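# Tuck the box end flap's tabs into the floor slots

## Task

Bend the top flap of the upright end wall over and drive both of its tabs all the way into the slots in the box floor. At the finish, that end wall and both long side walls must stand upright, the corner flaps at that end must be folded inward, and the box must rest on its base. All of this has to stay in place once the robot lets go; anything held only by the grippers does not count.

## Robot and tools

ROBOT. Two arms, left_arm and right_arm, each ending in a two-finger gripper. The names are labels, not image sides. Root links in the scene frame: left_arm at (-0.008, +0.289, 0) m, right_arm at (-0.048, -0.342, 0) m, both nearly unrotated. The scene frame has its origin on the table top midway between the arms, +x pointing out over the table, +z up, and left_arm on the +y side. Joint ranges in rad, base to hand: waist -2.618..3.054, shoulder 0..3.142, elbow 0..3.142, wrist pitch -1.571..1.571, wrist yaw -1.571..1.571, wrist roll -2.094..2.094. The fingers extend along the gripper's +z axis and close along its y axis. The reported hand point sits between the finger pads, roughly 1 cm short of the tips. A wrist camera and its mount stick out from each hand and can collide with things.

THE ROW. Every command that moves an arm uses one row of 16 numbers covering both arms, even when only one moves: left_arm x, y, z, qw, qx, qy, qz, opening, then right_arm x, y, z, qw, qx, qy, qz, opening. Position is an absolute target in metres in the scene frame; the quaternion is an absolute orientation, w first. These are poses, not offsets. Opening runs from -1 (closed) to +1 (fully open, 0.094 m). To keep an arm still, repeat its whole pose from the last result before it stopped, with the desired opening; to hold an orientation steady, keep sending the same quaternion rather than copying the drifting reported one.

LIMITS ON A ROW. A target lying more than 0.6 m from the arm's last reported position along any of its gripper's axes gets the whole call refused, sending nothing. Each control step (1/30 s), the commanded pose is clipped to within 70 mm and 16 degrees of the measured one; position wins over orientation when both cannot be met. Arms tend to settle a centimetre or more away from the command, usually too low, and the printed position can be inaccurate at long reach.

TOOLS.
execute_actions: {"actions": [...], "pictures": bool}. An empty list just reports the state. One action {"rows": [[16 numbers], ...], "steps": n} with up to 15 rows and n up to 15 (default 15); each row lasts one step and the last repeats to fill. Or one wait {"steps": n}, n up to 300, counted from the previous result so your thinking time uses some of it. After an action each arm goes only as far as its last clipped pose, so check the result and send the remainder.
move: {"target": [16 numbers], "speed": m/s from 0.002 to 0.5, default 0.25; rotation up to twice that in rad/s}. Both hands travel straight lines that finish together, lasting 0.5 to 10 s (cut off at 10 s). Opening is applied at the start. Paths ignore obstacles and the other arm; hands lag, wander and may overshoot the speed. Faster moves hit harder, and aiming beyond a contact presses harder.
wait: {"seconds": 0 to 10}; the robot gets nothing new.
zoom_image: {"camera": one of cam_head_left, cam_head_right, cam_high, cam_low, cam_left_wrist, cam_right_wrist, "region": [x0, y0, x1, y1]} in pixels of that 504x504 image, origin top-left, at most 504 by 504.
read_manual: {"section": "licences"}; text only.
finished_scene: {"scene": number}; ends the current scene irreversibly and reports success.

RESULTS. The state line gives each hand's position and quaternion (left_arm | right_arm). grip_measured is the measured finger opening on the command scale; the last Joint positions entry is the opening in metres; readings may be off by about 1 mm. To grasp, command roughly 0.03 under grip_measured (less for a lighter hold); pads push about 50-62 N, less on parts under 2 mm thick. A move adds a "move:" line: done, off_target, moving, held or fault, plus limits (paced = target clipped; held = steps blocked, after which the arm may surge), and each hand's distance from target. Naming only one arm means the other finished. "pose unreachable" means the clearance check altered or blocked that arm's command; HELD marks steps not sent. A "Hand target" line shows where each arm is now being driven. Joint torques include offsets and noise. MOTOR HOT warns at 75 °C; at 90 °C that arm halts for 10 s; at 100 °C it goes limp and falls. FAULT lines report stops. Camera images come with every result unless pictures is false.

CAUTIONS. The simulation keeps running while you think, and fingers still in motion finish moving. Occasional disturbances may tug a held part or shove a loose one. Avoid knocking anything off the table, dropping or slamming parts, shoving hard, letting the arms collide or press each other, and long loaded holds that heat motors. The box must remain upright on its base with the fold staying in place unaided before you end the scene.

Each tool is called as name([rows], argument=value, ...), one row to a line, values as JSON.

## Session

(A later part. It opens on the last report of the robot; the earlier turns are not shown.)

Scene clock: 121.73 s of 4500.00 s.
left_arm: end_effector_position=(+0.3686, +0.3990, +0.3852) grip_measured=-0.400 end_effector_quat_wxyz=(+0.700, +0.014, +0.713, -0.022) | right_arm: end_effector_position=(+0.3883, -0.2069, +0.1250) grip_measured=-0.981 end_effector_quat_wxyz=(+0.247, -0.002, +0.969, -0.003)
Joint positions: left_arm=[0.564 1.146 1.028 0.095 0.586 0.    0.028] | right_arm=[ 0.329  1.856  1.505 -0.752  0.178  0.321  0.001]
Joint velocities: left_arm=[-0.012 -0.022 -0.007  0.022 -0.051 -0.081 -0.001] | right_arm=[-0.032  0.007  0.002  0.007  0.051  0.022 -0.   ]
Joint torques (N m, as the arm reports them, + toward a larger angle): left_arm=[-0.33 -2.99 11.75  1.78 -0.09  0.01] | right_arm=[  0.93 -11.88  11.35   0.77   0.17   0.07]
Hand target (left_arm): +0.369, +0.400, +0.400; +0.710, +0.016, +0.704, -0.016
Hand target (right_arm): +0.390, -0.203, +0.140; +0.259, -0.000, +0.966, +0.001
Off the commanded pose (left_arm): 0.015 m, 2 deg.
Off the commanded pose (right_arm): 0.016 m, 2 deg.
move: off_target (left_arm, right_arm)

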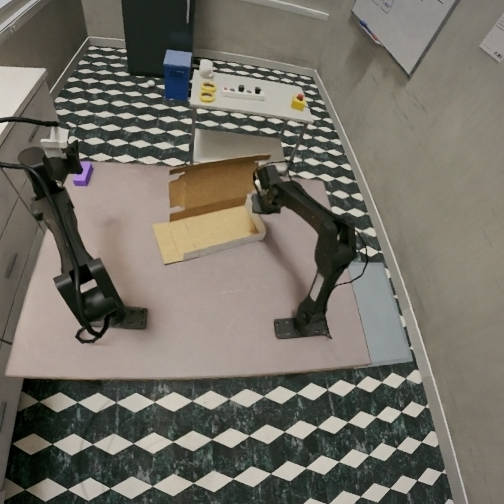

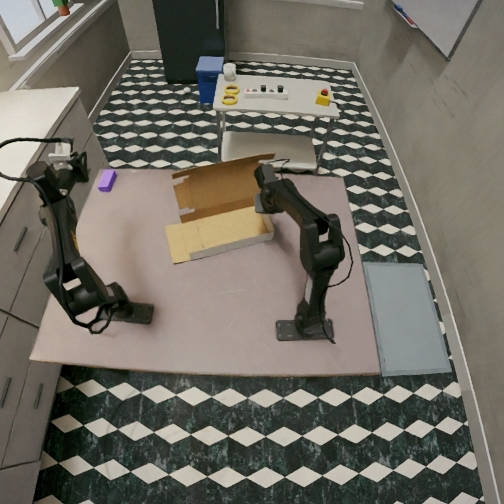

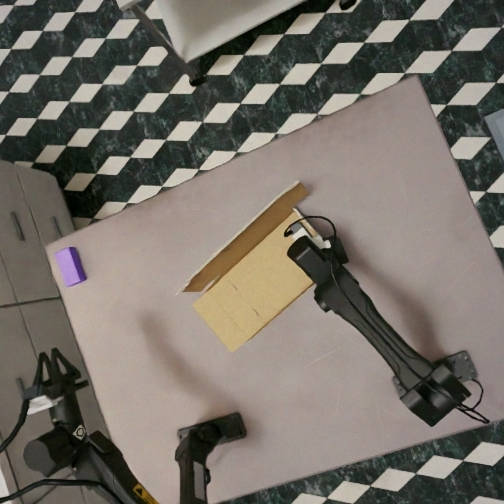

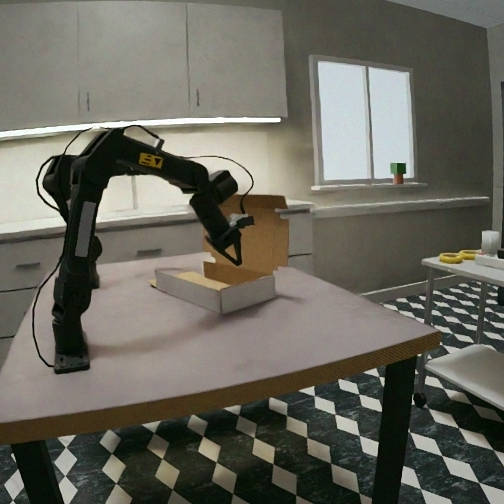

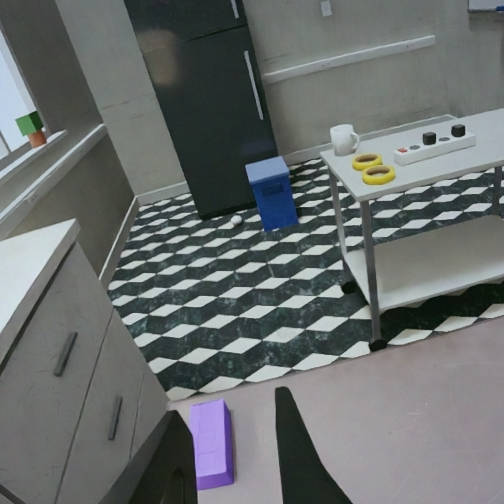

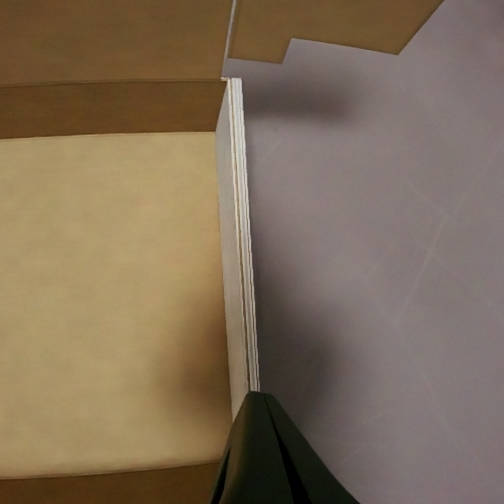

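move(target=[0.37,0.40,0.40,0.71,0.016,0.704,-0.016,-0.4,0.33,-0.25,0.18,0.26,0,0.966,0,-1])

zoom_image(camera="cam_right_wrist", region=[0,0,400,400])

zoom_image(camera="cam_head_right", region=[200,170,300,270])

Scene clock: 126.87 s of 4500.00 s.
left_arm: end_effector_position=(+0.3686, +0.3990, +0.3852) grip_measured=-0.400 end_effector_quat_wxyz=(+0.700, +0.014, +0.713, -0.022) | right_arm: end_effector_position=(+0.3359, -0.2458, +0.1890) grip_measured=-0.981 end_effector_quat_wxyz=(+0.275, +0.002, +0.961, +0.003)
Joint positions: left_arm=[0.564 1.146 1.028 0.095 0.586 0.    0.028] | right_arm=[ 0.278  1.562  1.393 -0.866  0.161  0.277  0.001]
Joint velocities: left_arm=[-0.007 -0.027  0.002  0.007 -0.007 -0.066  0.   ] | right_arm=[-0.002 -0.012  0.002 -0.037 -0.051 -0.066 -0.001]
Joint torques (N m, as the arm reports them, + toward a larger angle): left_arm=[-0.16 -3.03 11.73  1.79 -0.07  0.  ] | right_arm=[-0.7  -7.59  7.14  0.88  0.   -0.11]
Hand target (left_arm): +0.369, +0.400, +0.400; +0.710, +0.016, +0.704, -0.016
Hand target (right_arm): +0.330, -0.250, +0.181; +0.260, +0.000, +0.966, -0.000
Off the commanded pose (left_arm): 0.015 m, 2 deg.
Off the commanded pose (right_arm): 0.012 m, 2 deg.
After step 90, 1.10 s passed at rest.
move: off_target (left_arm, right_arm)

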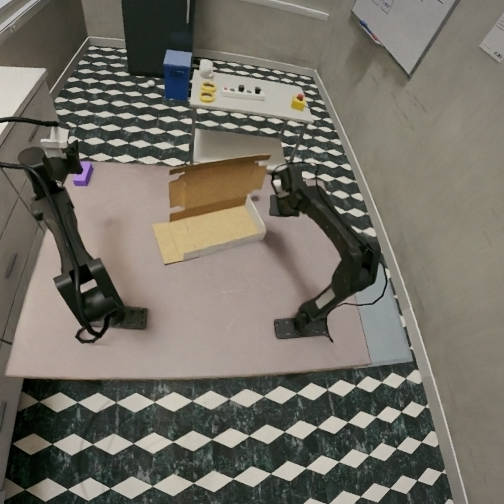

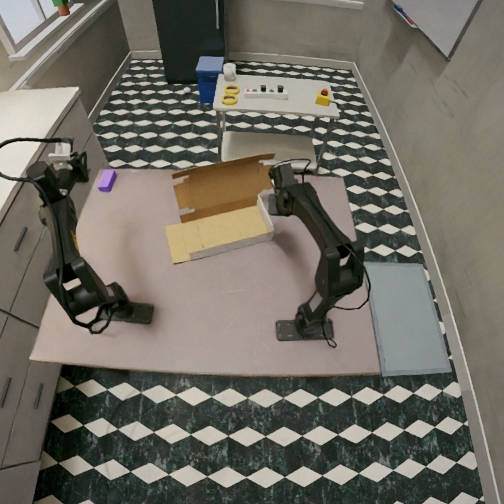

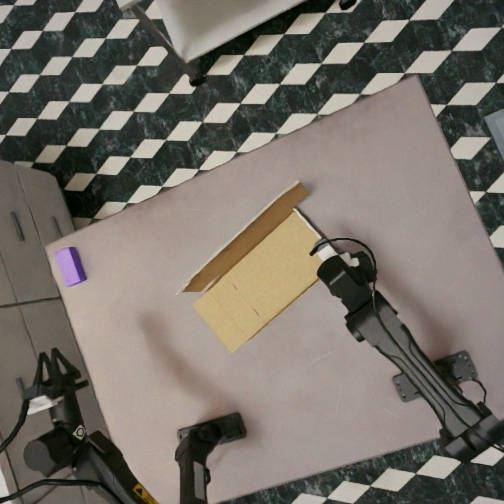

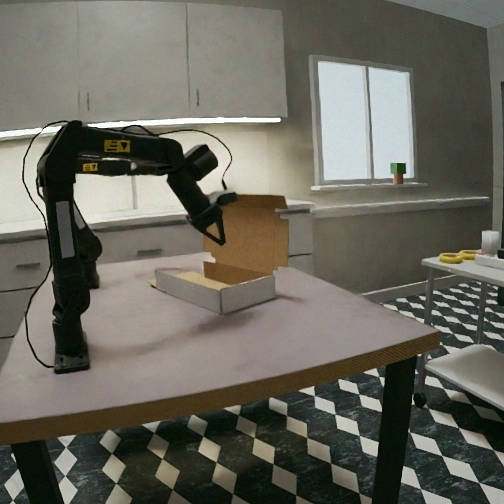

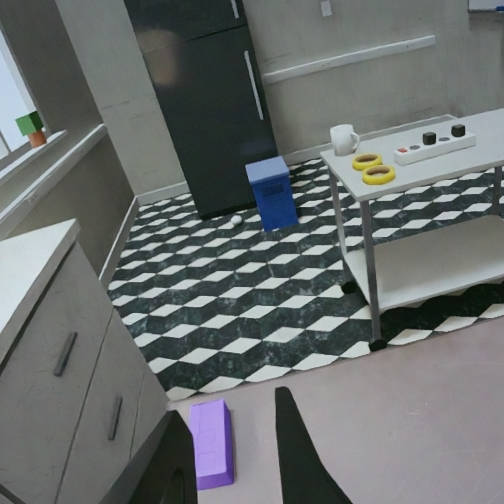

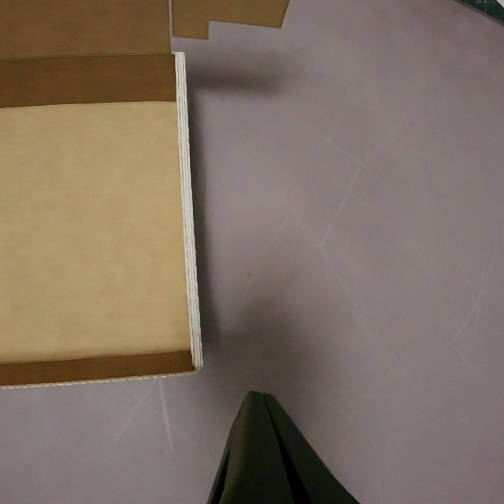

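Region (0, 0, 400, 400) of cam_right_wrist's 504x504 image, scaled by 1.260, with more detail than that image has.

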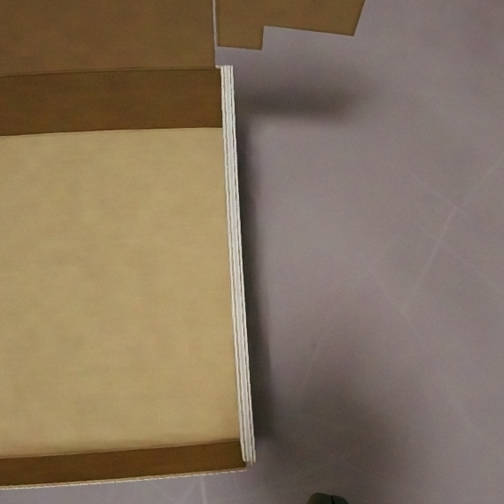

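Region (200, 170, 300, 270) of cam_head_right's 504x504 image, scaled by 5.040, with more detail than that image has.

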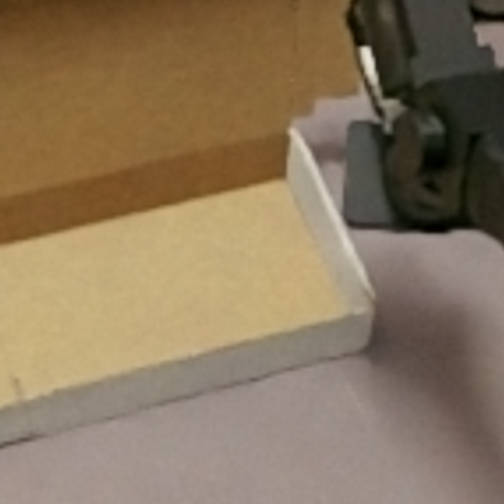

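Flush along the whole edge.

finished_scene(scene=2)

The scene is finished: the task was done.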